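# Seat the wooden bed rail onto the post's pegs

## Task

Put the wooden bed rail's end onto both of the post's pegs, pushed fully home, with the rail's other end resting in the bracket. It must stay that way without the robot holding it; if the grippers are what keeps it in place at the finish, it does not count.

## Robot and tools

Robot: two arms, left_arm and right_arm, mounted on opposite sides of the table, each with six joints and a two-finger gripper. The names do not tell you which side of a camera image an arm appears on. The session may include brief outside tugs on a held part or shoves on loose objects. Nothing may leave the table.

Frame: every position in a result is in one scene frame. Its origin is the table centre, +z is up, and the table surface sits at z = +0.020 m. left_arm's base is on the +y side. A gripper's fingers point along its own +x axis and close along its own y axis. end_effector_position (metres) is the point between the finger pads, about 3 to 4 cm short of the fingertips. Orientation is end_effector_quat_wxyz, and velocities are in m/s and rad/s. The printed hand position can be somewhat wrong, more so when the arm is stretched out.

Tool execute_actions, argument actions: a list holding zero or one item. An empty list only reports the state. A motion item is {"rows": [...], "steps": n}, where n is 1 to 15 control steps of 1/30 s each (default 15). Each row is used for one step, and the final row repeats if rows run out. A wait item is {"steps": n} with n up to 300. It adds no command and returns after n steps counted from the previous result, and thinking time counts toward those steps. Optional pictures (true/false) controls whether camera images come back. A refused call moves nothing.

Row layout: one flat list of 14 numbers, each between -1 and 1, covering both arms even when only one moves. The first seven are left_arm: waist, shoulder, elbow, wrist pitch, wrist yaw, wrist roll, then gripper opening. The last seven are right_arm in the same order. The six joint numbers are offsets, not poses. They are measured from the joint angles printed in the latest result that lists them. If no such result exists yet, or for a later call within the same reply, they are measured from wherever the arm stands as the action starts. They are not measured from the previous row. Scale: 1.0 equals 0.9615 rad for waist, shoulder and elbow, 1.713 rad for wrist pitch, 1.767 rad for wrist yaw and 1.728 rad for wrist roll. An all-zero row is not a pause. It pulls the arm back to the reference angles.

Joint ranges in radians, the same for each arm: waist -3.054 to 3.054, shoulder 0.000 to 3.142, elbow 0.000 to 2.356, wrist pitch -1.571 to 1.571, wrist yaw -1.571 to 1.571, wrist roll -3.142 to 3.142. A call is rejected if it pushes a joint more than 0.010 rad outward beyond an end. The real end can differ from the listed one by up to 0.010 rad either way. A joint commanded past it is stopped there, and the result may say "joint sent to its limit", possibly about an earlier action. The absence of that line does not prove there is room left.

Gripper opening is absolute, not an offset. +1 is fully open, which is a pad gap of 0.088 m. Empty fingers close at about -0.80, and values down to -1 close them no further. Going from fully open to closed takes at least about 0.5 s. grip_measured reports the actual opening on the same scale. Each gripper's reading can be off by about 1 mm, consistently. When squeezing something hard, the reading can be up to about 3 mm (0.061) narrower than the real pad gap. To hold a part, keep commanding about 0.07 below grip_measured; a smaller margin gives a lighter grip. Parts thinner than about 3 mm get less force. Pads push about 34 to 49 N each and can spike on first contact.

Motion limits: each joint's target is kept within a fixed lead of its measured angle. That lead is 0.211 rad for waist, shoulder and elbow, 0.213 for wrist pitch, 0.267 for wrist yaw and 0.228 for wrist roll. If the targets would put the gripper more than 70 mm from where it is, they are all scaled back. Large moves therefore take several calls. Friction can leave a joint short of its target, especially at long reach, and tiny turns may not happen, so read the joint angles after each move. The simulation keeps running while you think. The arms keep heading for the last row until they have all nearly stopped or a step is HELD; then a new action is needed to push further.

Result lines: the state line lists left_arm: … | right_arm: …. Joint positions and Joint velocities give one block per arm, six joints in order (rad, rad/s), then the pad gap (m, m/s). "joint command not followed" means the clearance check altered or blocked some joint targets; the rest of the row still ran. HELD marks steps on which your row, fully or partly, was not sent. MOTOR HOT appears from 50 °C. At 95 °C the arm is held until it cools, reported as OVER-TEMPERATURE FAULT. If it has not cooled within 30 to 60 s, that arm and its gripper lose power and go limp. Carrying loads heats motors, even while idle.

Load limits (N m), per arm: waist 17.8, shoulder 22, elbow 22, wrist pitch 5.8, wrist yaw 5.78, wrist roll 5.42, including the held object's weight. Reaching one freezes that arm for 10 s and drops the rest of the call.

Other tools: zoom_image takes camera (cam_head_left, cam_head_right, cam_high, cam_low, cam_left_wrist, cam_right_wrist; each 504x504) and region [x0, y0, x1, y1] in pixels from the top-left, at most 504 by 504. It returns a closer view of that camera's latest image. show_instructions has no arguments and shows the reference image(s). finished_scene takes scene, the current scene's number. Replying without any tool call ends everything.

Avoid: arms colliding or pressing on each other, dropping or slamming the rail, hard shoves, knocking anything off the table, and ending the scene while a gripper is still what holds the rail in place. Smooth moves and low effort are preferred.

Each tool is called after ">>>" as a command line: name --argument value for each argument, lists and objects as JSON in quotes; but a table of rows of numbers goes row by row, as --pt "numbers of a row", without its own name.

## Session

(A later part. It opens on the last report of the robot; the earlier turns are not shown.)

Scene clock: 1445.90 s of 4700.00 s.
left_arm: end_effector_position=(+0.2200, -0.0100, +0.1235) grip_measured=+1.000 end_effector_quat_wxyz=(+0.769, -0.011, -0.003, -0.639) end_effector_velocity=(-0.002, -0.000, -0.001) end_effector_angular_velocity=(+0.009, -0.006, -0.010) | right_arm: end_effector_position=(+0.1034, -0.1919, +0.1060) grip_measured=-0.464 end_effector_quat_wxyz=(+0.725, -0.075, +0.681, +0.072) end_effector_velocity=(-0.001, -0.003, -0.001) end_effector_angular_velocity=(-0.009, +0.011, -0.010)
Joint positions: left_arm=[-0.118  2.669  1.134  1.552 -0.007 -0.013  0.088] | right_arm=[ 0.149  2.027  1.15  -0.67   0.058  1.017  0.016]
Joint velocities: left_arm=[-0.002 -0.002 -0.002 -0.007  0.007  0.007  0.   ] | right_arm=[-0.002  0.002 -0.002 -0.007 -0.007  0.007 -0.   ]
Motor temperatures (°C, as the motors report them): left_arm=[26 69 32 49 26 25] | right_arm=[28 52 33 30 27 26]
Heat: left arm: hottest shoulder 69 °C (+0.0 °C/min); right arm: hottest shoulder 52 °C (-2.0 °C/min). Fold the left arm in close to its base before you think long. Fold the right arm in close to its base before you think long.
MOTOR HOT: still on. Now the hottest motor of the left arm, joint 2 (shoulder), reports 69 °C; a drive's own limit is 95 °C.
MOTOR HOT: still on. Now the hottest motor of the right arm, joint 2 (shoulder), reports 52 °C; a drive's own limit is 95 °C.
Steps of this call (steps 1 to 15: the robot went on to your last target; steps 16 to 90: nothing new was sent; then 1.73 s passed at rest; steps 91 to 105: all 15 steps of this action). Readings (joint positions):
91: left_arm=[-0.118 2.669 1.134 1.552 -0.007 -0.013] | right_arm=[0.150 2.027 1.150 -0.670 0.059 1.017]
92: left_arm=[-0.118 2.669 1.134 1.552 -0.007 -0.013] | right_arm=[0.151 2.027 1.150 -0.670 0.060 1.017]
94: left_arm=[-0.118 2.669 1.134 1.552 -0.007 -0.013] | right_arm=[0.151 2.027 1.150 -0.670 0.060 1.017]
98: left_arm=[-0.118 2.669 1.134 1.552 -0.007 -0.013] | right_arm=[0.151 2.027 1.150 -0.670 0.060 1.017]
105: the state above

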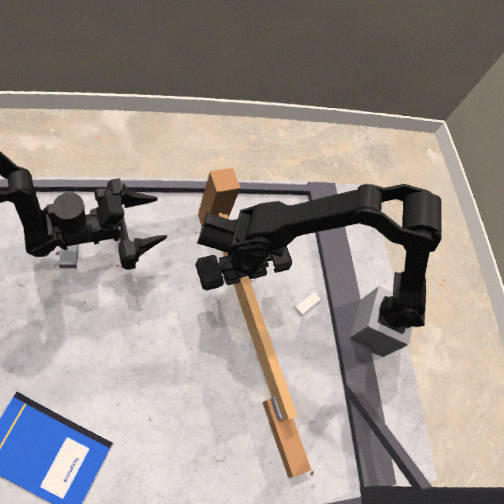

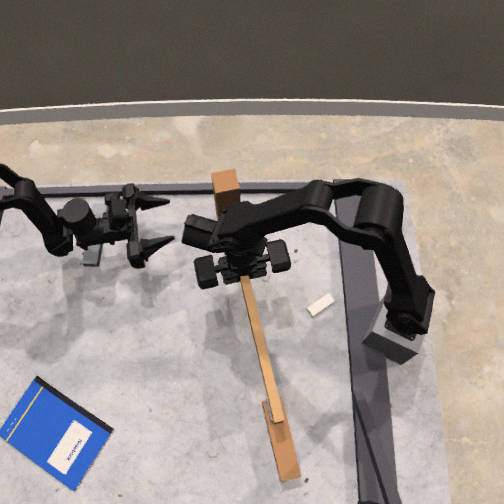

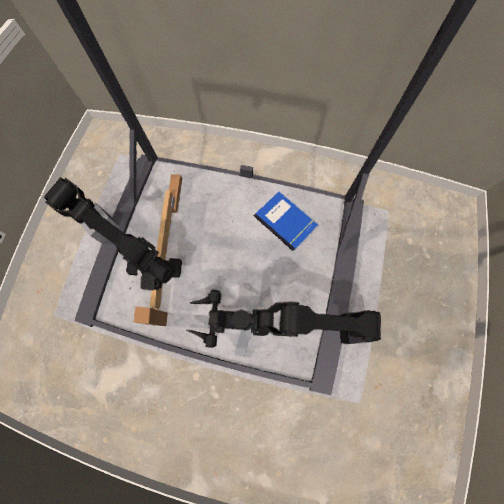

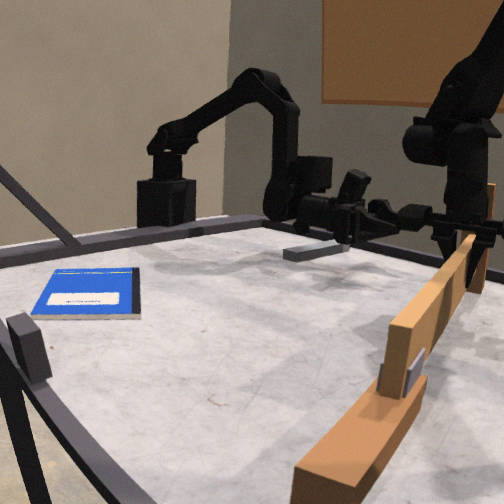

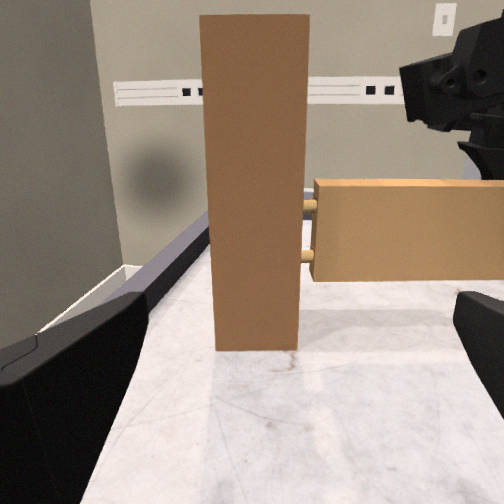

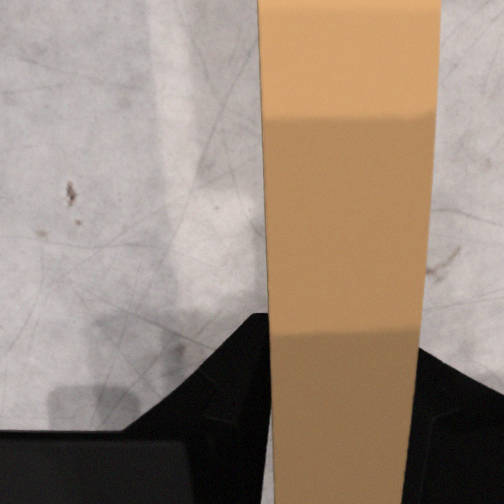

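>>> execute_actions --actions '[{"rows": [[0,0,0,0,0,0,1,0.004,0,0,0,0,0,-0.8],[0,0,0,0,0,0,1,0.004,0,0,0,0,0,-0.8],[0,0,0,0,0,0,1,0.004,0.012,0,0,0,0,-0.8],[0,0,0,0,0,0,1,0.004,0.012,0,0,0,0,-0.8],[0,0,0,0,0,0,1,0.004,0.012,0,0,0,0,-0.8],[0,0,0,0,0,0,1,0.004,0,0,0,0,0,-0.8],[0,0,0,0,0,0,1,0.004,0,0,0,0,0,-0.8],[0,0,0,0,0,0,1,0.004,0,0,0,0,0,-0.8],[0,0,0,0,0,0,1,-0.025,0,0,0,0.012,-0.003,-0.8]], "steps": 15}]' --pictures true

>>> zoom_image --camera "cam_left_wrist" --region '[250, 170, 390, 310]'

Scene clock: 1450.07 s of 4700.00 s.
left_arm: end_effector_position=(+0.2200, -0.0100, +0.1235) grip_measured=+1.000 end_effector_quat_wxyz=(+0.769, -0.011, -0.003, -0.639) end_effector_velocity=(-0.001, +0.001, -0.004) end_effector_angular_velocity=(+0.011, +0.010, +0.015) | right_arm: end_effector_position=(+0.1033, -0.1919, +0.1059) grip_measured=-0.464 end_effector_quat_wxyz=(+0.725, -0.075, +0.681, +0.072) end_effector_velocity=(-0.003, -0.007, -0.001) end_effector_angular_velocity=(-0.023, +0.016, +0.005)
Joint positions: left_arm=[-0.118  2.669  1.134  1.552 -0.007 -0.013  0.088] | right_arm=[ 0.149  2.027  1.15  -0.67   0.058  1.017  0.016]
Joint velocities: left_arm=[-0.007  0.002 -0.002 -0.007 -0.022 -0.007  0.   ] | right_arm=[-0.002 -0.002 -0.007 -0.022 -0.007 -0.007 -0.   ]
Motor temperatures (°C, as the motors report them): left_arm=[26 69 32 49 26 25] | right_arm=[28 52 33 30 27 26]
Heat: left arm: hottest shoulder 69 °C (+0.0 °C/min); right arm: hottest shoulder 52 °C (-2.0 °C/min). Fold the left arm in close to its base before you think long. Fold the right arm in close to its base before you think long.
MOTOR HOT: still on. Now the hottest motor of the left arm, joint 2 (shoulder), reports 69 °C; a drive's own limit is 95 °C.
MOTOR HOT: still on. Now the hottest motor of the right arm, joint 2 (shoulder), reports 52 °C; a drive's own limit is 95 °C.
Steps of this call (steps 1 to 15: the robot went on to your last target; steps 16 to 90: nothing new was sent; then 0.67 s passed at rest; steps 91 to 105: all 15 steps of this action). Readings (joint positions):
91: left_arm=[-0.118 2.669 1.134 1.552 -0.007 -0.013] | right_arm=[0.150 2.027 1.150 -0.670 0.059 1.017]
92: left_arm=[-0.118 2.669 1.134 1.552 -0.007 -0.013] | right_arm=[0.151 2.027 1.150 -0.670 0.060 1.017]
94: left_arm=[-0.118 2.669 1.134 1.552 -0.007 -0.013] | right_arm=[0.151 2.027 1.150 -0.670 0.060 1.017]
98: left_arm=[-0.118 2.669 1.134 1.552 -0.007 -0.013] | right_arm=[0.151 2.027 1.150 -0.670 0.060 1.017]
105: the state above

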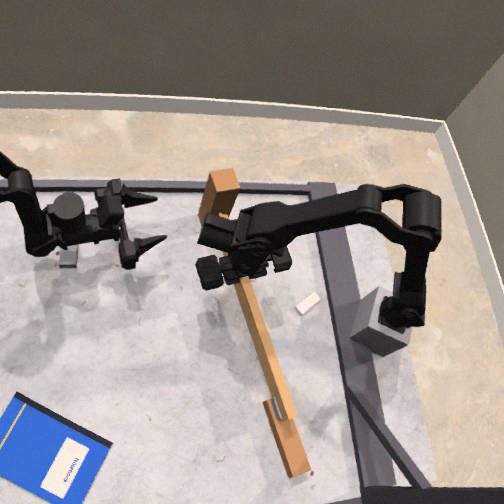

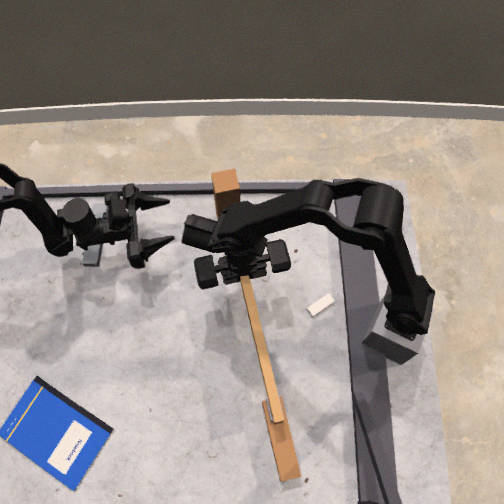

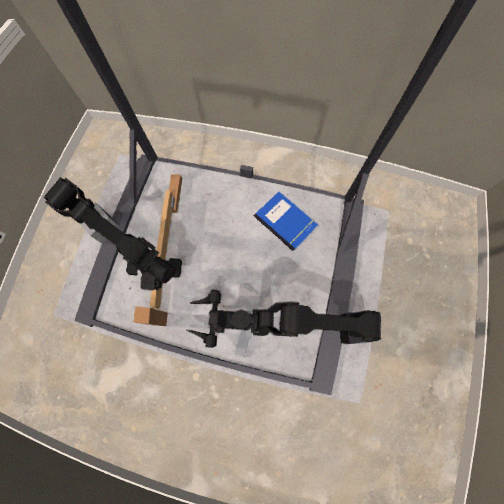

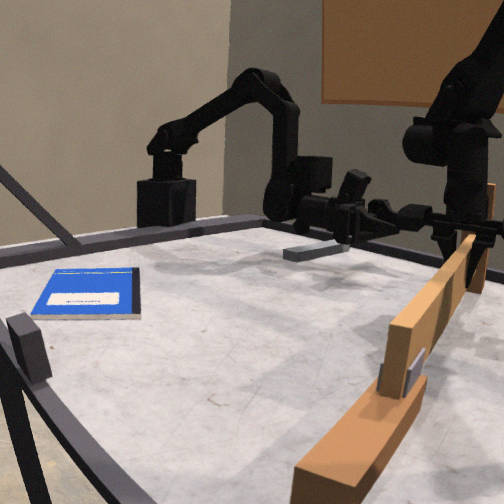

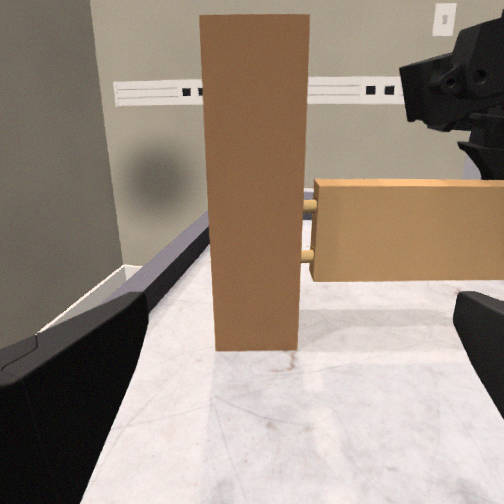

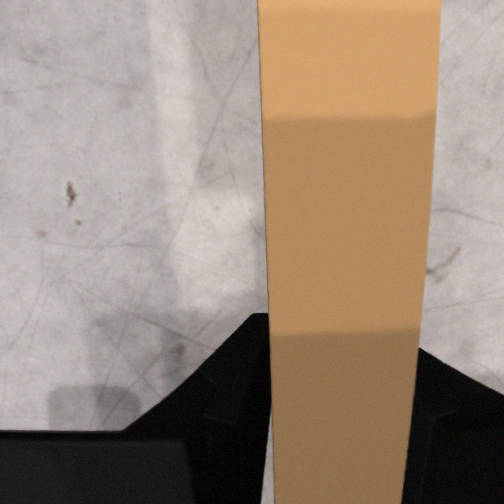

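Region (250, 170, 390, 310) of cam_left_wrist's 504x504 image, scaled by 3.600, with more detail than that image has.

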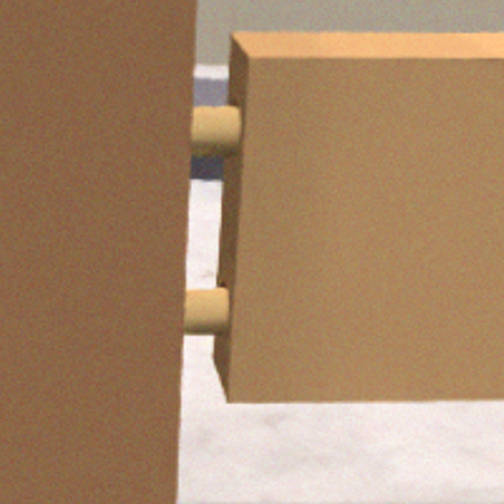

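>>> execute_actions --actions '[{"rows": [[0,0,0,0,0,0,1,0.004,0,0,0,0,0,-0.8],[0,0,0,0,0,0,1,0.004,0,0,0,0,0,-0.8],[0,0,0,0,0,0,1,0.004,0.012,0,0,0,0,-0.8],[0,0,0,0,0,0,1,0.004,0.012,0,0,0,0,-0.8],[0,0,0,0,0,0,1,0.004,0.012,0,0,0,0,-0.8],[0,0,0,0,0,0,1,0.004,0,0,0,0,0,-0.8],[0,0,0,0,0,0,1,0.004,0,0,0,0,0,-0.8],[0,0,0,0,0,0,1,0.004,0,0,0,0,0,-0.8],[0,0,0,0,0,0,1,-0.025,0,0,0,0.012,-0.003,-0.8]], "steps": 15}]' --pictures false

>>> execute_actions --actions '[{"rows": [[0,0,0,0,0,0,1,0.004,0,0,0,0,0,-0.8],[0,0,0,0,0,0,1,0.004,0,0,0,0,0,-0.8],[0,0,0,0,0,0,1,0.004,0.012,0,0,0,0,-0.8],[0,0,0,0,0,0,1,0.004,0.012,0,0,0,0,-0.8],[0,0,0,0,0,0,1,0.004,0.012,0,0,0,0,-0.8],[0,0,0,0,0,0,1,0.004,0,0,0,0,0,-0.8],[0,0,0,0,0,0,1,0.004,0,0,0,0,0,-0.8],[0,0,0,0,0,0,1,0.004,0,0,0,0,0,-0.8],[0,0,0,0,0,0,1,-0.025,0,0,0,0.012,-0.003,-0.8]], "steps": 15}]' --pictures false

>>> execute_actions --actions '[{"rows": [[0,0,0,0,0,0,1,0.004,0,0,0,0,0,-0.8],[0,0,0,0,0,0,1,0.004,0,0,0,0,0,-0.8],[0,0,0,0,0,0,1,0.004,0.012,0,0,0,0,-0.8],[0,0,0,0,0,0,1,0.004,0.012,0,0,0,0,-0.8],[0,0,0,0,0,0,1,0.004,0.012,0,0,0,0,-0.8],[0,0,0,0,0,0,1,0.004,0,0,0,0,0,-0.8],[0,0,0,0,0,0,1,0.004,0,0,0,0,0,-0.8],[0,0,0,0,0,0,1,0.004,0,0,0,0,0,-0.8],[0,0,0,0,0,0,1,-0.025,0,0,0,0.012,-0.003,-0.8]], "steps": 15}]' --pictures true

>>> zoom_image --camera "cam_left_wrist" --region '[250, 170, 390, 310]'

Scene clock: 1462.03 s of 4700.00 s.
left_arm: end_effector_position=(+0.2200, -0.0100, +0.1235) grip_measured=+1.000 end_effector_quat_wxyz=(+0.769, -0.011, -0.003, -0.639) end_effector_velocity=(-0.002, -0.001, -0.002) end_effector_angular_velocity=(+0.006, +0.008, -0.010) | right_arm: end_effector_position=(+0.1035, -0.1920, +0.1059) grip_measured=-0.464 end_effector_quat_wxyz=(+0.725, -0.075, +0.681, +0.072) end_effector_velocity=(+0.002, +0.002, +0.001) end_effector_angular_velocity=(+0.019, +0.017, -0.019)
Joint positions: left_arm=[-0.118  2.669  1.134  1.552 -0.007 -0.013  0.088] | right_arm=[ 0.149  2.027  1.15  -0.67   0.058  1.017  0.016]
Joint velocities: left_arm=[-0.002  0.002  0.002 -0.007  0.007 -0.007  0.   ] | right_arm=[-0.012 -0.002  0.002  0.007 -0.022  0.007 -0.   ]
Motor temperatures (°C, as the motors report them): left_arm=[26 70 31 49 26 25] | right_arm=[28 52 33 29 27 26]
Heat: left arm: hottest shoulder 70 °C (+1.0 °C/min); right arm: hottest shoulder 52 °C (-1.0 °C/min). Fold the left arm in close to its base before you think long. Fold the right arm in close to its base before you think long.
MOTOR HOT: still on. Now the hottest motor of the left arm, joint 2 (shoulder), reports 70 °C; a drive's own limit is 95 °C.
MOTOR HOT: still on. Now the hottest motor of the right arm, joint 2 (shoulder), reports 52 °C; a drive's own limit is 95 °C.
Steps of this call (steps 1 to 15: the robot went on to your last target; steps 16 to 90: nothing new was sent; then 8.47 s passed at rest; steps 91 to 105: all 15 steps of this action). Readings (joint positions):
91: left_arm=[-0.118 2.669 1.134 1.552 -0.007 -0.013] | right_arm=[0.150 2.027 1.150 -0.670 0.059 1.017]
92: left_arm=[-0.118 2.669 1.134 1.552 -0.007 -0.013] | right_arm=[0.151 2.027 1.150 -0.670 0.060 1.017]
94: left_arm=[-0.118 2.669 1.134 1.552 -0.007 -0.013] | right_arm=[0.151 2.027 1.150 -0.670 0.060 1.017]
98: left_arm=[-0.118 2.669 1.134 1.552 -0.007 -0.013] | right_arm=[0.151 2.027 1.150 -0.670 0.060 1.017]
105: the state above

Scene clock: 1462.53 s of 4700.00 s.
left_arm: end_effector_position=(+0.2200, -0.0100, +0.1235) grip_measured=+1.000 end_effector_quat_wxyz=(+0.769, -0.011, -0.003, -0.639) end_effector_velocity=(+0.003, -0.001, -0.003) end_effector_angular_velocity=(+0.015, +0.010, +0.010) | right_arm: end_effector_position=(+0.1035, -0.1920, +0.1059) grip_measured=-0.464 end_effector_quat_wxyz=(+0.725, -0.075, +0.681, +0.072) end_effector_velocity=(-0.001, -0.001, +0.002) end_effector_angular_velocity=(-0.001, +0.008, +0.020)
Joint positions: left_arm=[-0.118  2.669  1.134  1.552 -0.007 -0.013  0.088] | right_arm=[ 0.149  2.027  1.15  -0.67   0.058  1.017  0.016]
Joint velocities: left_arm=[ 0.002 -0.002  0.002 -0.022 -0.007 -0.007  0.   ] | right_arm=[-0.002 -0.007 -0.002 -0.007 -0.007 -0.022 -0.   ]
Motor temperatures (°C, as the motors report them): left_arm=[26 70 31 49 26 25] | right_arm=[28 52 33 29 27 26]
Heat: left arm: hottest shoulder 70 °C (+1.0 °C/min); right arm: hottest shoulder 52 °C (-1.0 °C/min). Fold the left arm in close to its base before you think long. Fold the right arm in close to its base before you think long.
MOTOR HOT: still on. Now the hottest motor of the left arm, joint 2 (shoulder), reports 70 °C; a drive's own limit is 95 °C.
MOTOR HOT: still on. Now the hottest motor of the right arm, joint 2 (shoulder), reports 52 °C; a drive's own limit is 95 °C.
Steps of this call (steps 1 to 15: all 15 steps of this action). Readings (joint positions):
1: left_arm=[-0.118 2.669 1.134 1.552 -0.007 -0.013] | right_arm=[0.150 2.027 1.150 -0.670 0.059 1.017]
2: left_arm=[-0.118 2.669 1.134 1.552 -0.007 -0.013] | right_arm=[0.151 2.027 1.150 -0.670 0.060 1.017]
4: left_arm=[-0.118 2.669 1.134 1.552 -0.007 -0.013] | right_arm=[0.151 2.027 1.150 -0.670 0.060 1.017]
8: left_arm=[-0.118 2.669 1.134 1.552 -0.007 -0.013] | right_arm=[0.151 2.027 1.150 -0.670 0.060 1.017]
15: the state above

Scene clock: 1463.03 s of 4700.00 s.
left_arm: end_effector_position=(+0.2200, -0.0100, +0.1235) grip_measured=+1.000 end_effector_quat_wxyz=(+0.769, -0.011, -0.003, -0.639) end_effector_velocity=(-0.000, +0.001, -0.002) end_effector_angular_velocity=(+0.011, +0.009, +0.005) | right_arm: end_effector_position=(+0.1035, -0.1920, +0.1059) grip_measured=-0.464 end_effector_quat_wxyz=(+0.725, -0.075, +0.681, +0.072) end_effector_velocity=(-0.002, -0.005, +0.000) end_effector_angular_velocity=(-0.019, +0.014, +0.005)
Joint positions: left_arm=[-0.118  2.669  1.134  1.552 -0.007 -0.013  0.088] | right_arm=[ 0.149  2.027  1.15  -0.67   0.058  1.017  0.016]
Joint velocities: left_arm=[-0.002 -0.002 -0.007 -0.007 -0.007 -0.007  0.   ] | right_arm=[-0.002 -0.002 -0.002 -0.022 -0.007 -0.007 -0.   ]
Motor temperatures (°C, as the motors report them): left_arm=[26 70 31 49 26 25] | right_arm=[28 52 33 29 27 26]
Heat: left arm: hottest shoulder 70 °C (+1.0 °C/min); right arm: hottest shoulder 52 °C (-1.0 °C/min). Fold the left arm in close to its base before you think long. Fold the right arm in close to its base before you think long.
MOTOR HOT: still on. Now the hottest motor of the left arm, joint 2 (shoulder), reports 70 °C; a drive's own limit is 95 °C.
MOTOR HOT: still on. Now the hottest motor of the right arm, joint 2 (shoulder), reports 52 °C; a drive's own limit is 95 °C.
Steps of this call (steps 1 to 15: all 15 steps of this action). Readings (joint positions):
1: left_arm=[-0.118 2.669 1.134 1.552 -0.007 -0.013] | right_arm=[0.150 2.027 1.150 -0.670 0.058 1.017]
2: left_arm=[-0.118 2.669 1.134 1.552 -0.007 -0.013] | right_arm=[0.151 2.027 1.150 -0.670 0.060 1.017]
4: left_arm=[-0.118 2.669 1.134 1.552 -0.007 -0.013] | right_arm=[0.151 2.027 1.150 -0.670 0.060 1.017]
8: left_arm=[-0.118 2.669 1.134 1.552 -0.007 -0.013] | right_arm=[0.151 2.027 1.150 -0.670 0.060 1.017]
15: the state above

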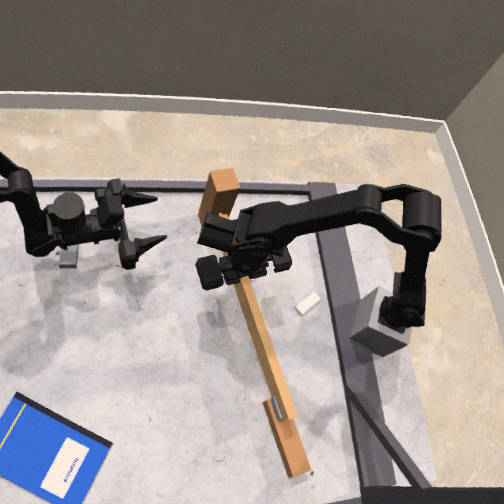

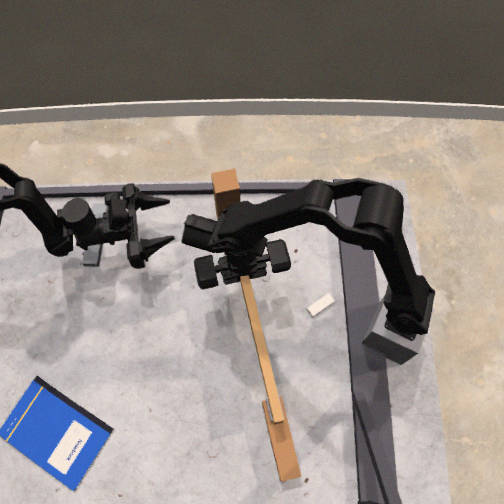

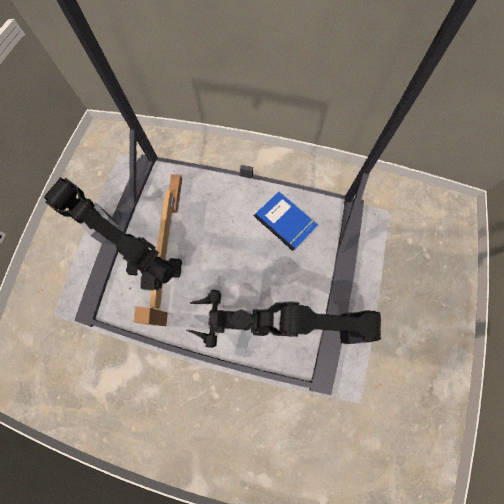

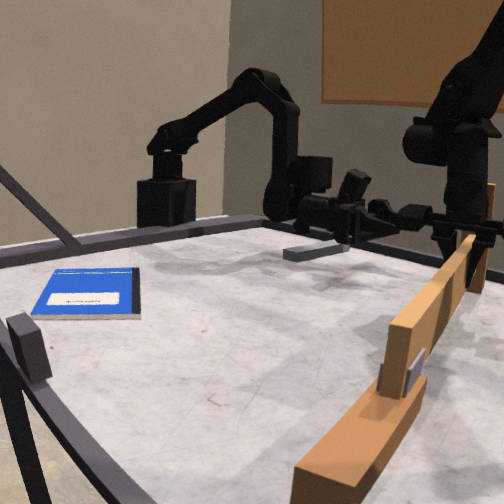

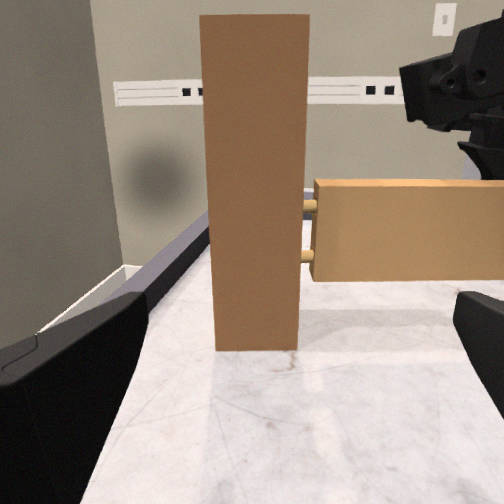

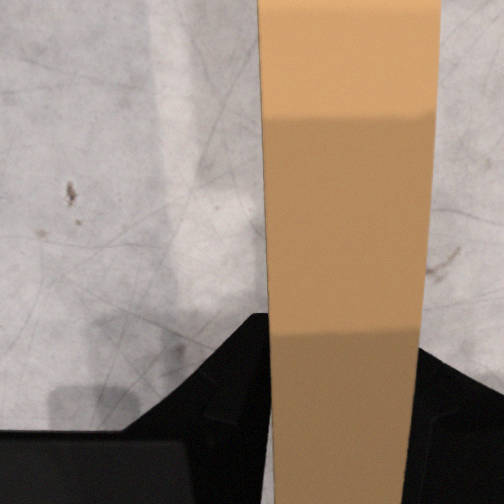

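Region (250, 170, 390, 310) of cam_left_wrist's 504x504 image, scaled by 3.600, with more detail than that image has.

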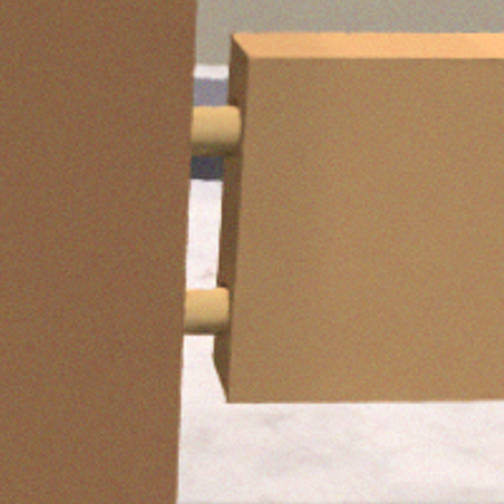

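Stalled; use 0.014 pulses.

>>> execute_actions --actions '[{"rows": [[0,0,0,0,0,0,1,0.004,0,0,0,0,0,-0.8],[0,0,0,0,0,0,1,0.004,0,0,0,0,0,-0.8],[0,0,0,0,0,0,1,0.004,0.014,0,0,0,0,-0.8],[0,0,0,0,0,0,1,0.004,0.014,0,0,0,0,-0.8],[0,0,0,0,0,0,1,0.004,0.014,0,0,0,0,-0.8],[0,0,0,0,0,0,1,0.004,0,0,0,0,0,-0.8],[0,0,0,0,0,0,1,0.004,0,0,0,0,0,-0.8],[0,0,0,0,0,0,1,0.004,0,0,0,0,0,-0.8],[0,0,0,0,0,0,1,-0.025,0,0,0,0.012,-0.003,-0.8]], "steps": 15}]' --pictures false

>>> execute_actions --actions '[{"rows": [[0,0,0,0,0,0,1,0.004,0,0,0,0,0,-0.8],[0,0,0,0,0,0,1,0.004,0,0,0,0,0,-0.8],[0,0,0,0,0,0,1,0.004,0.014,0,0,0,0,-0.8],[0,0,0,0,0,0,1,0.004,0.014,0,0,0,0,-0.8],[0,0,0,0,0,0,1,0.004,0.014,0,0,0,0,-0.8],[0,0,0,0,0,0,1,0.004,0,0,0,0,0,-0.8],[0,0,0,0,0,0,1,0.004,0,0,0,0,0,-0.8],[0,0,0,0,0,0,1,0.004,0,0,0,0,0,-0.8],[0,0,0,0,0,0,1,-0.025,0,0,0,0.012,-0.003,-0.8]], "steps": 15}]' --pictures true

>>> zoom_image --camera "cam_left_wrist" --region '[250, 170, 390, 310]'

Scene clock: 1469.97 s of 4700.00 s.
left_arm: end_effector_position=(+0.2200, -0.0100, +0.1235) grip_measured=+1.000 end_effector_quat_wxyz=(+0.769, -0.011, -0.003, -0.639) end_effector_velocity=(-0.003, -0.001, +0.000) end_effector_angular_velocity=(-0.002, +0.022, -0.000) | right_arm: end_effector_position=(+0.1034, -0.1919, +0.1057) grip_measured=-0.464 end_effector_quat_wxyz=(+0.725, -0.075, +0.681, +0.072) end_effector_velocity=(-0.001, -0.003, -0.001) end_effector_angular_velocity=(-0.009, +0.011, +0.005)
Joint positions: left_arm=[-0.118  2.669  1.134  1.552 -0.007 -0.013  0.088] | right_arm=[ 0.149  2.028  1.15  -0.67   0.058  1.017  0.016]
Joint velocities: left_arm=[-0.007 -0.002  0.002 -0.007 -0.007 -0.022  0.   ] | right_arm=[-0.002  0.002 -0.002 -0.007 -0.007 -0.007  0.   ]
Motor temperatures (°C, as the motors report them): left_arm=[26 70 31 49 26 25] | right_arm=[28 52 33 29 27 26]
Heat: left arm: hottest shoulder 70 °C (+1.0 °C/min); right arm: hottest shoulder 52 °C (-1.0 °C/min). Fold the left arm in close to its base before you think long. Fold the right arm in close to its base before you think long.
MOTOR HOT: still on. Now the hottest motor of the left arm, joint 2 (shoulder), reports 70 °C; a drive's own limit is 95 °C.
MOTOR HOT: still on. Now the hottest motor of the right arm, joint 2 (shoulder), reports 52 °C; a drive's own limit is 95 °C.
Steps of this call (steps 1 to 15: the robot went on to your last target; steps 16 to 90: nothing new was sent; then 3.43 s passed at rest; steps 91 to 105: all 15 steps of this action). Readings (joint positions):
91: left_arm=[-0.118 2.669 1.134 1.552 -0.007 -0.013] | right_arm=[0.150 2.027 1.150 -0.670 0.058 1.017]
92: left_arm=[-0.118 2.669 1.134 1.552 -0.007 -0.013] | right_arm=[0.151 2.027 1.150 -0.670 0.060 1.017]
94: left_arm=[-0.118 2.669 1.134 1.552 -0.007 -0.013] | right_arm=[0.151 2.028 1.150 -0.670 0.060 1.017]
98: left_arm=[-0.118 2.669 1.134 1.552 -0.007 -0.013] | right_arm=[0.151 2.028 1.150 -0.670 0.060 1.017]
105: the state above

Scene clock: 1470.47 s of 4700.00 s.
left_arm: end_effector_position=(+0.2200, -0.0100, +0.1235) grip_measured=+1.000 end_effector_quat_wxyz=(+0.769, -0.011, -0.003, -0.639) end_effector_velocity=(-0.000, +0.000, -0.004) end_effector_angular_velocity=(+0.018, +0.026, +0.004) | right_arm: end_effector_position=(+0.1035, -0.1920, +0.1055) grip_measured=-0.464 end_effector_quat_wxyz=(+0.725, -0.075, +0.681, +0.072) end_effector_velocity=(+0.002, -0.000, -0.001) end_effector_angular_velocity=(-0.002, -0.008, +0.019)
Joint positions: left_arm=[-0.118  2.669  1.134  1.552 -0.007 -0.013  0.088] | right_arm=[ 0.148  2.029  1.15  -0.67   0.057  1.017  0.016]
Joint velocities: left_arm=[-0.002 -0.002 -0.002 -0.022 -0.007 -0.022  0.   ] | right_arm=[-0.002  0.002 -0.002  0.007  0.007 -0.022 -0.   ]
Motor temperatures (°C, as the motors report them): left_arm=[26 70 31 49 26 25] | right_arm=[28 52 33 29 27 26]
Heat: left arm: hottest shoulder 70 °C (+1.0 °C/min); right arm: hottest shoulder 52 °C (-1.0 °C/min). Fold the left arm in close to its base before you think long. Fold the right arm in close to its base before you think long.
MOTOR HOT: still on. Now the hottest motor of the left arm, joint 2 (shoulder), reports 70 °C; a drive's own limit is 95 °C.
MOTOR HOT: still on. Now the hottest motor of the right arm, joint 2 (shoulder), reports 52 °C; a drive's own limit is 95 °C.
Steps of this call (steps 1 to 15: all 15 steps of this action). Readings (joint positions):
1: left_arm=[-0.118 2.669 1.134 1.552 -0.007 -0.013] | right_arm=[0.149 2.028 1.150 -0.670 0.058 1.017]
2: left_arm=[-0.118 2.669 1.134 1.552 -0.007 -0.013] | right_arm=[0.150 2.028 1.150 -0.670 0.059 1.017]
4: left_arm=[-0.118 2.669 1.134 1.552 -0.007 -0.013] | right_arm=[0.150 2.028 1.150 -0.670 0.059 1.017]
8: left_arm=[-0.118 2.669 1.134 1.552 -0.007 -0.013] | right_arm=[0.150 2.029 1.150 -0.670 0.059 1.017]
15: the state above

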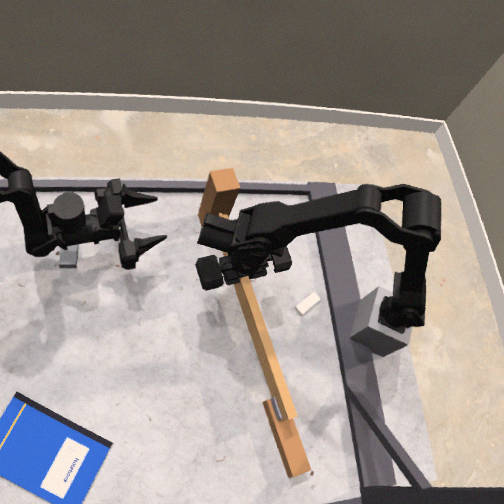

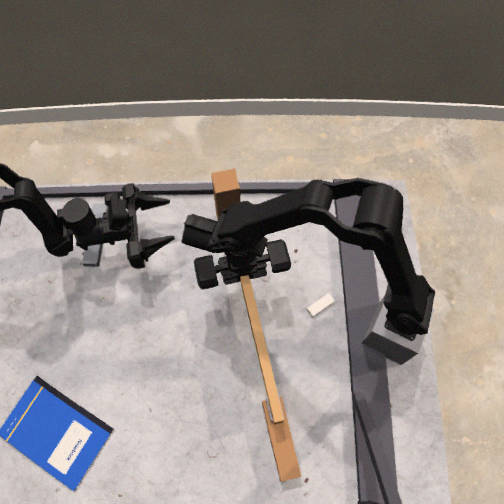

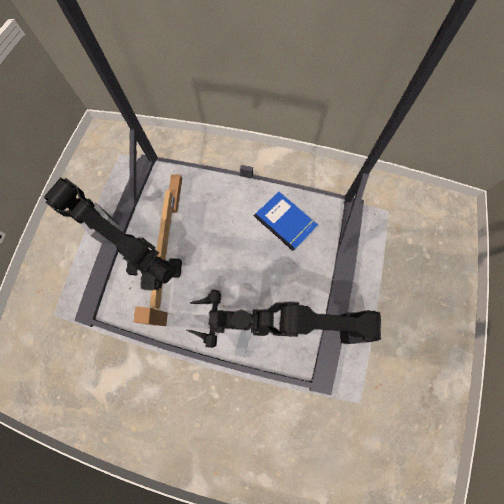

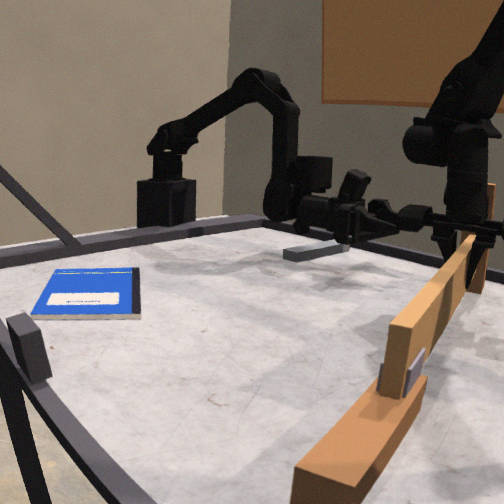

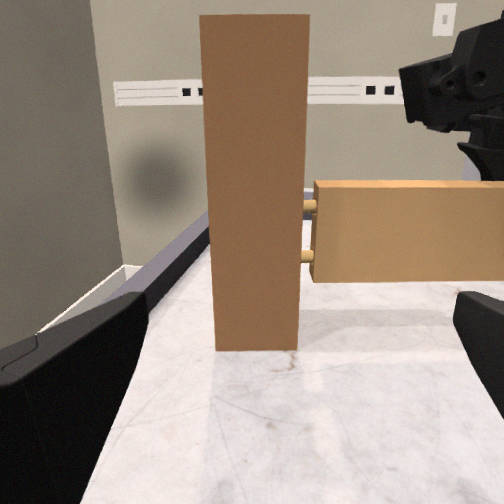

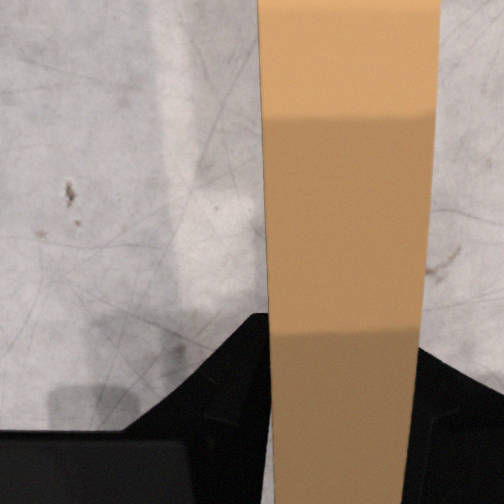

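Region (250, 170, 390, 310) of cam_left_wrist's 504x504 image, scaled by 3.600, with more detail than that image has.

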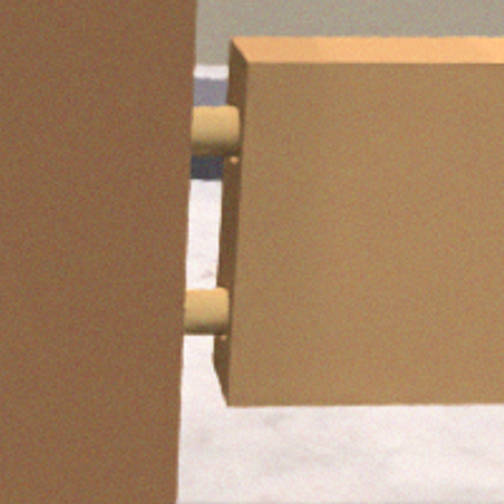

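>>> execute_actions --actions '[{"rows": [[0,0,0,0,0,0,1,0.004,-0.034,0,0,0,0,-0.8]], "steps": 10}]' --pictures false

>>> execute_actions --actions '[{"rows": [[0,0,0,0,0,0,1,-0.025,0.013,0,0,0.012,-0.003,-0.8],[0,0,0,0,0,0,1,-0.025,0.013,0,0,0.012,-0.003,-0.8],[0,0,0,0,0,0,1,0,0.013,0,0,0,0,-0.8],[0,0,0,0,0,0,1,0,0.014,0,0,0,0,-0.8],[0,0,0,0,0,0,1,-0.025,0.014,0,0,0.012,-0.003,-0.8],[0,0,0,0,0,0,1,-0.025,0.014,0,0,0.012,-0.003,-0.8],[0,0,0,0,0,0,1,0,0.014,0,0,0,0,-0.8],[0,0,0,0,0,0,1,0,0.015,0,0,0,0,-0.8],[0,0,0,0,0,0,1,-0.025,0.015,0,0,0.012,-0.003,-0.8],[0,0,0,0,0,0,1,-0.025,0.015,0,0,0.012,-0.003,-0.8],[0,0,0,0,0,0,1,0,0.015,0,0,0,0,-0.8],[0,0,0,0,0,0,1,0,0.016,0,0,0,0,-0.8],[0,0,0,0,0,0,1,-0.025,0.016,0,0,0.012,-0.003,-0.8],[0,0,0,0,0,0,1,-0.025,0.016,0,0,0.012,-0.003,-0.8],[0,0,0,0,0,0,1,0,0,0,0,0,0,-0.8]], "steps": 15}]' --pictures false

Scene clock: 1480.40 s of 4700.00 s.
left_arm: end_effector_position=(+0.2200, -0.0100, +0.1235) grip_measured=+1.000 end_effector_quat_wxyz=(+0.769, -0.011, -0.003, -0.639) end_effector_velocity=(-0.001, -0.000, -0.002) end_effector_angular_velocity=(+0.006, +0.009, +0.015) | right_arm: end_effector_position=(+0.1032, -0.1912, +0.1065) grip_measured=-0.464 end_effector_quat_wxyz=(+0.726, -0.075, +0.680, +0.074) end_effector_velocity=(-0.002, +0.001, +0.003) end_effector_angular_velocity=(+0.009, +0.020, +0.005)
Joint positions: left_arm=[-0.118  2.669  1.134  1.552 -0.007 -0.013  0.088] | right_arm=[ 0.151  2.025  1.15  -0.669  0.059  1.017  0.016]
Joint velocities: left_arm=[-0.007  0.002  0.002 -0.007 -0.022 -0.007  0.   ] | right_arm=[-0.002 -0.007  0.002 -0.007 -0.022 -0.007 -0.   ]
Motor temperatures (°C, as the motors report them): left_arm=[26 70 31 49 26 25] | right_arm=[28 52 33 29 27 26]
Heat: left arm: hottest shoulder 70 °C (+1.0 °C/min); right arm: hottest shoulder 52 °C (-1.0 °C/min). Fold the left arm in close to its base before you think long. Fold the right arm in close to its base before you think long.
MOTOR HOT: still on. Now the hottest motor of the left arm, joint 2 (shoulder), reports 70 °C; a drive's own limit is 95 °C.
MOTOR HOT: still on. Now the hottest motor of the right arm, joint 2 (shoulder), reports 52 °C; a drive's own limit is 95 °C.
Steps of this call (steps 1 to 15: the robot went on to your last target; steps 16 to 90: nothing new was sent; then 6.60 s passed at rest; steps 91 to 100: all 10 steps of this action). Readings (joint positions):
91: left_arm=[-0.118 2.669 1.134 1.552 -0.007 -0.013] | right_arm=[0.149 2.029 1.150 -0.669 0.058 1.017]
92: left_arm=[-0.118 2.669 1.134 1.552 -0.007 -0.013] | right_arm=[0.150 2.028 1.150 -0.669 0.059 1.017]
94: left_arm=[-0.118 2.669 1.134 1.552 -0.007 -0.013] | right_arm=[0.150 2.027 1.150 -0.669 0.059 1.017]
98: left_arm=[-0.118 2.669 1.134 1.552 -0.007 -0.013] | right_arm=[0.150 2.026 1.150 -0.669 0.059 1.017]
100: the state above

Scene clock: 1480.90 s of 4700.00 s.
left_arm: end_effector_position=(+0.2200, -0.0100, +0.1235) grip_measured=+1.000 end_effector_quat_wxyz=(+0.769, -0.011, -0.003, -0.639) end_effector_velocity=(-0.000, +0.001, -0.007) end_effector_angular_velocity=(+0.028, -0.002, +0.005) | right_arm: end_effector_position=(+0.1031, -0.1918, +0.1054) grip_measured=-0.464 end_effector_quat_wxyz=(+0.725, -0.076, +0.681, +0.072) end_effector_velocity=(-0.005, -0.004, +0.000) end_effector_angular_velocity=(-0.024, +0.000, +0.019)
Joint positions: left_arm=[-0.118  2.669  1.134  1.552 -0.007 -0.013  0.088] | right_arm=[ 0.15   2.029  1.15  -0.669  0.059  1.017  0.016]
Joint velocities: left_arm=[-0.002  0.002 -0.002 -0.022 -0.007  0.007  0.   ] | right_arm=[ 0.012 -0.002 -0.002 -0.022  0.007 -0.007 -0.   ]
Motor temperatures (°C, as the motors report them): left_arm=[26 70 31 49 26 25] | right_arm=[28 52 33 29 27 26]
Heat: left arm: hottest shoulder 70 °C (+1.0 °C/min); right arm: hottest shoulder 52 °C (-1.0 °C/min). Fold the left arm in close to its base before you think long. Fold the right arm in close to its base before you think long.
MOTOR HOT: still on. Now the hottest motor of the left arm, joint 2 (shoulder), reports 70 °C; a drive's own limit is 95 °C.
MOTOR HOT: still on. Now the hottest motor of the right arm, joint 2 (shoulder), reports 52 °C; a drive's own limit is 95 °C.
Steps of this call (steps 1 to 15: all 15 steps of this action). Readings (joint positions):
1: left_arm=[-0.118 2.669 1.134 1.552 -0.007 -0.013] | right_arm=[0.149 2.025 1.150 -0.669 0.059 1.017]
2: left_arm=[-0.118 2.669 1.134 1.552 -0.007 -0.013] | right_arm=[0.149 2.026 1.150 -0.669 0.058 1.017]
4: left_arm=[-0.118 2.669 1.134 1.552 -0.007 -0.013] | right_arm=[0.150 2.027 1.150 -0.669 0.058 1.017]
8: left_arm=[-0.118 2.669 1.134 1.552 -0.007 -0.013] | right_arm=[0.150 2.027 1.150 -0.669 0.059 1.017]
15: the state above

>>> execute_actions --actions '[{"rows": [[0,0,0,0,0,0,1,0.004,-0.034,0,-0.005,0,0,-0.8]], "steps": 10}]' --pictures false

>>> execute_actions --actions '[{"rows": [[0,0,0,0,0,0,1,-0.025,0.013,0,0,0.012,-0.003,-0.8],[0,0,0,0,0,0,1,-0.025,0.013,0,0,0.012,-0.003,-0.8],[0,0,0,0,0,0,1,0,0.013,0,0,0,0,-0.8],[0,0,0,0,0,0,1,0,0.014,0,0,0,0,-0.8],[0,0,0,0,0,0,1,-0.025,0.014,0,0,0.012,-0.003,-0.8],[0,0,0,0,0,0,1,-0.025,0.014,0,0,0.012,-0.003,-0.8],[0,0,0,0,0,0,1,0,0.014,0,0,0,0,-0.8],[0,0,0,0,0,0,1,0,0.015,0,0,0,0,-0.8],[0,0,0,0,0,0,1,-0.025,0.015,0,0,0.012,-0.003,-0.8],[0,0,0,0,0,0,1,-0.025,0.015,0,0,0.012,-0.003,-0.8],[0,0,0,0,0,0,1,0,0.015,0,0,0,0,-0.8],[0,0,0,0,0,0,1,0,0.016,0,0,0,0,-0.8],[0,0,0,0,0,0,1,-0.025,0.016,0,0,0.012,-0.003,-0.8],[0,0,0,0,0,0,1,-0.025,0.016,0,0,0.012,-0.003,-0.8],[0,0,0,0,0,0,1,0,0,0,0,0,0,-0.8]], "steps": 15}]' --pictures false

>>> execute_actions --actions '[{"rows": [[0,0,0,0,0,0,1,0.004,-0.034,0,-0.005,0,0,-0.8]], "steps": 10}]' --pictures false

>>> execute_actions --actions '[{"rows": [[0,0,0,0,0,0,1,-0.025,0.013,0,0,0.012,-0.003,-0.8],[0,0,0,0,0,0,1,-0.025,0.013,0,0,0.012,-0.003,-0.8],[0,0,0,0,0,0,1,0,0.013,0,0,0,0,-0.8],[0,0,0,0,0,0,1,0,0.014,0,0,0,0,-0.8],[0,0,0,0,0,0,1,-0.025,0.014,0,0,0.012,-0.003,-0.8],[0,0,0,0,0,0,1,-0.025,0.014,0,0,0.012,-0.003,-0.8],[0,0,0,0,0,0,1,0,0.014,0,0,0,0,-0.8],[0,0,0,0,0,0,1,0,0.015,0,0,0,0,-0.8],[0,0,0,0,0,0,1,-0.025,0.015,0,0,0.012,-0.003,-0.8],[0,0,0,0,0,0,1,-0.025,0.015,0,0,0.012,-0.003,-0.8],[0,0,0,0,0,0,1,0,0.015,0,0,0,0,-0.8],[0,0,0,0,0,0,1,0,0.016,0,0,0,0,-0.8],[0,0,0,0,0,0,1,-0.025,0.016,0,0,0.012,-0.003,-0.8],[0,0,0,0,0,0,1,-0.025,0.016,0,0,0.012,-0.003,-0.8],[0,0,0,0,0,0,1,0,0,0,0,0,0,-0.8]], "steps": 15}]' --pictures false

Scene clock: 1494.70 s of 4700.00 s.
left_arm: end_effector_position=(+0.2200, -0.0100, +0.1235) grip_measured=+1.000 end_effector_quat_wxyz=(+0.769, -0.011, -0.003, -0.639) end_effector_velocity=(-0.000, +0.000, -0.004) end_effector_angular_velocity=(+0.020, +0.011, +0.005) | right_arm: end_effector_position=(+0.1031, -0.1915, +0.1066) grip_measured=-0.464 end_effector_quat_wxyz=(+0.726, -0.075, +0.680, +0.073) end_effector_velocity=(-0.003, -0.001, +0.000) end_effector_angular_velocity=(+0.000, +0.023, +0.005)
Joint positions: left_arm=[-0.118  2.669  1.134  1.552 -0.007 -0.013  0.088] | right_arm=[ 0.151  2.025  1.15  -0.67   0.059  1.017  0.016]
Joint velocities: left_arm=[-0.002 -0.002 -0.002 -0.022 -0.007 -0.007  0.   ] | right_arm=[-0.002 -0.002 -0.002 -0.007 -0.022 -0.007 -0.   ]
Motor temperatures (°C, as the motors report them): left_arm=[26 70 31 49 26 25] | right_arm=[28 53 33 29 27 26]
Heat: left arm: hottest shoulder 70 °C (+1.0 °C/min); right arm: hottest shoulder 53 °C (+1.0 °C/min). Fold the left arm in close to its base before you think long. Fold the right arm in close to its base before you think long.
MOTOR HOT: still on. Now the hottest motor of the left arm, joint 2 (shoulder), reports 70 °C; a drive's own limit is 95 °C.
MOTOR HOT: still on. Now the hottest motor of the right arm, joint 2 (shoulder), reports 53 °C; a drive's own limit is 95 °C.
Steps of this call (steps 1 to 15: the robot went on to your last target; steps 16 to 90: nothing new was sent; then 10.47 s passed at rest; steps 91 to 100: all 10 steps of this action). Readings (joint positions):
91: left_arm=[-0.118 2.669 1.134 1.552 -0.007 -0.013] | right_arm=[0.151 2.029 1.150 -0.669 0.059 1.017]
92: left_arm=[-0.118 2.669 1.134 1.552 -0.007 -0.013] | right_arm=[0.151 2.028 1.150 -0.669 0.059 1.017]
94: left_arm=[-0.118 2.669 1.134 1.552 -0.007 -0.013] | right_arm=[0.151 2.027 1.150 -0.670 0.059 1.017]
98: left_arm=[-0.118 2.669 1.134 1.552 -0.007 -0.013] | right_arm=[0.151 2.025 1.150 -0.670 0.059 1.017]
100: the state above

Scene clock: 1495.20 s of 4700.00 s.
left_arm: end_effector_position=(+0.2200, -0.0100, +0.1235) grip_measured=+1.000 end_effector_quat_wxyz=(+0.769, -0.011, -0.003, -0.639) end_effector_velocity=(-0.000, -0.000, +0.005) end_effector_angular_velocity=(-0.013, +0.005, +0.005) | right_arm: end_effector_position=(+0.1031, -0.1920, +0.1055) grip_measured=-0.464 end_effector_quat_wxyz=(+0.725, -0.076, +0.681, +0.072) end_effector_velocity=(-0.004, -0.002, +0.001) end_effector_angular_velocity=(-0.010, -0.004, +0.019)
Joint positions: left_arm=[-0.118  2.669  1.134  1.552 -0.007 -0.013  0.088] | right_arm=[ 0.15   2.029  1.15  -0.67   0.059  1.017  0.016]
Joint velocities: left_arm=[-0.002 -0.007 -0.002  0.007 -0.007 -0.007  0.   ] | right_arm=[ 0.012 -0.007 -0.007 -0.007  0.007 -0.007  0.   ]
Motor temperatures (°C, as the motors report them): left_arm=[26 70 31 49 26 25] | right_arm=[28 52 33 29 27 26]
Heat: left arm: hottest shoulder 70 °C (+1.0 °C/min); right arm: hottest shoulder 52 °C (+0.0 °C/min). Fold the left arm in close to its base before you think long. Fold the right arm in close to its base before you think long.
MOTOR HOT: still on. Now the hottest motor of the left arm, joint 2 (shoulder), reports 70 °C; a drive's own limit is 95 °C.
MOTOR HOT: still on. Now the hottest motor of the right arm, joint 2 (shoulder), reports 52 °C; a drive's own limit is 95 °C.
Steps of this call (steps 1 to 15: all 15 steps of this action). Readings (joint positions):
1: left_arm=[-0.118 2.669 1.134 1.552 -0.007 -0.013] | right_arm=[0.150 2.025 1.150 -0.670 0.059 1.017]
2: left_arm=[-0.118 2.669 1.134 1.552 -0.007 -0.013] | right_arm=[0.149 2.025 1.150 -0.670 0.059 1.017]
4: left_arm=[-0.118 2.669 1.134 1.552 -0.007 -0.013] | right_arm=[0.150 2.026 1.150 -0.670 0.059 1.017]
8: left_arm=[-0.118 2.669 1.134 1.552 -0.007 -0.013] | right_arm=[0.150 2.027 1.150 -0.670 0.059 1.017]
15: the state above

Scene clock: 1495.53 s of 4700.00 s.
left_arm: end_effector_position=(+0.2200, -0.0100, +0.1235) grip_measured=+1.000 end_effector_quat_wxyz=(+0.769, -0.011, -0.003, -0.639) end_effector_velocity=(+0.005, +0.001, +0.002) end_effector_angular_velocity=(-0.002, +0.022, +0.024) | right_arm: end_effector_position=(+0.1031, -0.1917, +0.1064) grip_measured=-0.464 end_effector_quat_wxyz=(+0.726, -0.076, +0.680, +0.073) end_effector_velocity=(-0.003, -0.001, +0.000) end_effector_angular_velocity=(-0.005, +0.009, +0.010)
Joint positions: left_arm=[-0.118  2.669  1.134  1.552 -0.007 -0.013  0.088] | right_arm=[ 0.151  2.026  1.15  -0.671  0.06   1.017  0.016]
Joint velocities: left_arm=[ 0.002 -0.007 -0.002 -0.007 -0.022 -0.022  0.   ] | right_arm=[ 0.002 -0.002 -0.002 -0.007 -0.007 -0.007 -0.   ]
Motor temperatures (°C, as the motors report them): left_arm=[26 70 31 49 26 25] | right_arm=[28 53 33 29 27 26]
Heat: left arm: hottest shoulder 70 °C (+1.0 °C/min); right arm: hottest shoulder 53 °C (+1.0 °C/min). Fold the left arm in close to its base before you think long. Fold the right arm in close to its base before you think long.
MOTOR HOT: still on. Now the hottest motor of the left arm, joint 2 (shoulder), reports 70 °C; a drive's own limit is 95 °C.
MOTOR HOT: still on. Now the hottest motor of the right arm, joint 2 (shoulder), reports 53 °C; a drive's own limit is 95 °C.
Steps of this call (steps 1 to 10: all 10 steps of this action). Readings (joint positions):
1: left_arm=[-0.118 2.669 1.134 1.552 -0.007 -0.013] | right_arm=[0.150 2.028 1.150 -0.670 0.060 1.017]
2: left_arm=[-0.118 2.669 1.134 1.552 -0.007 -0.013] | right_arm=[0.151 2.028 1.150 -0.670 0.060 1.017]
4: left_arm=[-0.118 2.669 1.134 1.552 -0.007 -0.013] | right_arm=[0.151 2.027 1.150 -0.670 0.060 1.017]
8: left_arm=[-0.118 2.669 1.134 1.552 -0.007 -0.013] | right_arm=[0.151 2.026 1.150 -0.671 0.060 1.017]
10: the state above

Scene clock: 1496.03 s of 4700.00 s.
left_arm: end_effector_position=(+0.2200, -0.0100, +0.1235) grip_measured=+1.000 end_effector_quat_wxyz=(+0.769, -0.011, -0.003, -0.639) end_effector_velocity=(-0.005, -0.001, -0.004) end_effector_angular_velocity=(+0.018, +0.025, -0.015) | right_arm: end_effector_position=(+0.1031, -0.1920, +0.1055) grip_measured=-0.464 end_effector_quat_wxyz=(+0.725, -0.076, +0.681, +0.072) end_effector_velocity=(-0.003, +0.001, -0.001) end_effector_angular_velocity=(-0.001, -0.008, +0.019)
Joint positions: left_arm=[-0.118  2.669  1.134  1.552 -0.007 -0.013  0.088] | right_arm=[ 0.15   2.029  1.15  -0.67   0.06   1.017  0.016]
Joint velocities: left_arm=[-0.007 -0.002 -0.002 -0.022  0.007 -0.022  0.   ] | right_arm=[ 0.012  0.002 -0.002  0.007  0.007 -0.007 -0.   ]
Motor temperatures (°C, as the motors report them): left_arm=[26 70 31 49 26 25] | right_arm=[28 53 33 29 27 26]
Heat: left arm: hottest shoulder 70 °C (+1.0 °C/min); right arm: hottest shoulder 53 °C (+1.0 °C/min). Fold the left arm in close to its base before you think long. Fold the right arm in close to its base before you think long.
MOTOR HOT: still on. Now the hottest motor of the left arm, joint 2 (shoulder), reports 70 °C; a drive's own limit is 95 °C.
MOTOR HOT: still on. Now the hottest motor of the right arm, joint 2 (shoulder), reports 53 °C; a drive's own limit is 95 °C.
Steps of this call (steps 1 to 15: all 15 steps of this action). Readings (joint positions):
1: left_arm=[-0.118 2.669 1.134 1.552 -0.007 -0.013] | right_arm=[0.150 2.026 1.150 -0.671 0.060 1.017]
2: left_arm=[-0.118 2.669 1.134 1.552 -0.007 -0.013] | right_arm=[0.149 2.026 1.150 -0.671 0.059 1.017]
4: left_arm=[-0.118 2.669 1.134 1.552 -0.007 -0.013] | right_arm=[0.150 2.027 1.150 -0.671 0.059 1.017]
8: left_arm=[-0.118 2.669 1.134 1.552 -0.007 -0.013] | right_arm=[0.150 2.028 1.150 -0.671 0.060 1.017]
15: the state above


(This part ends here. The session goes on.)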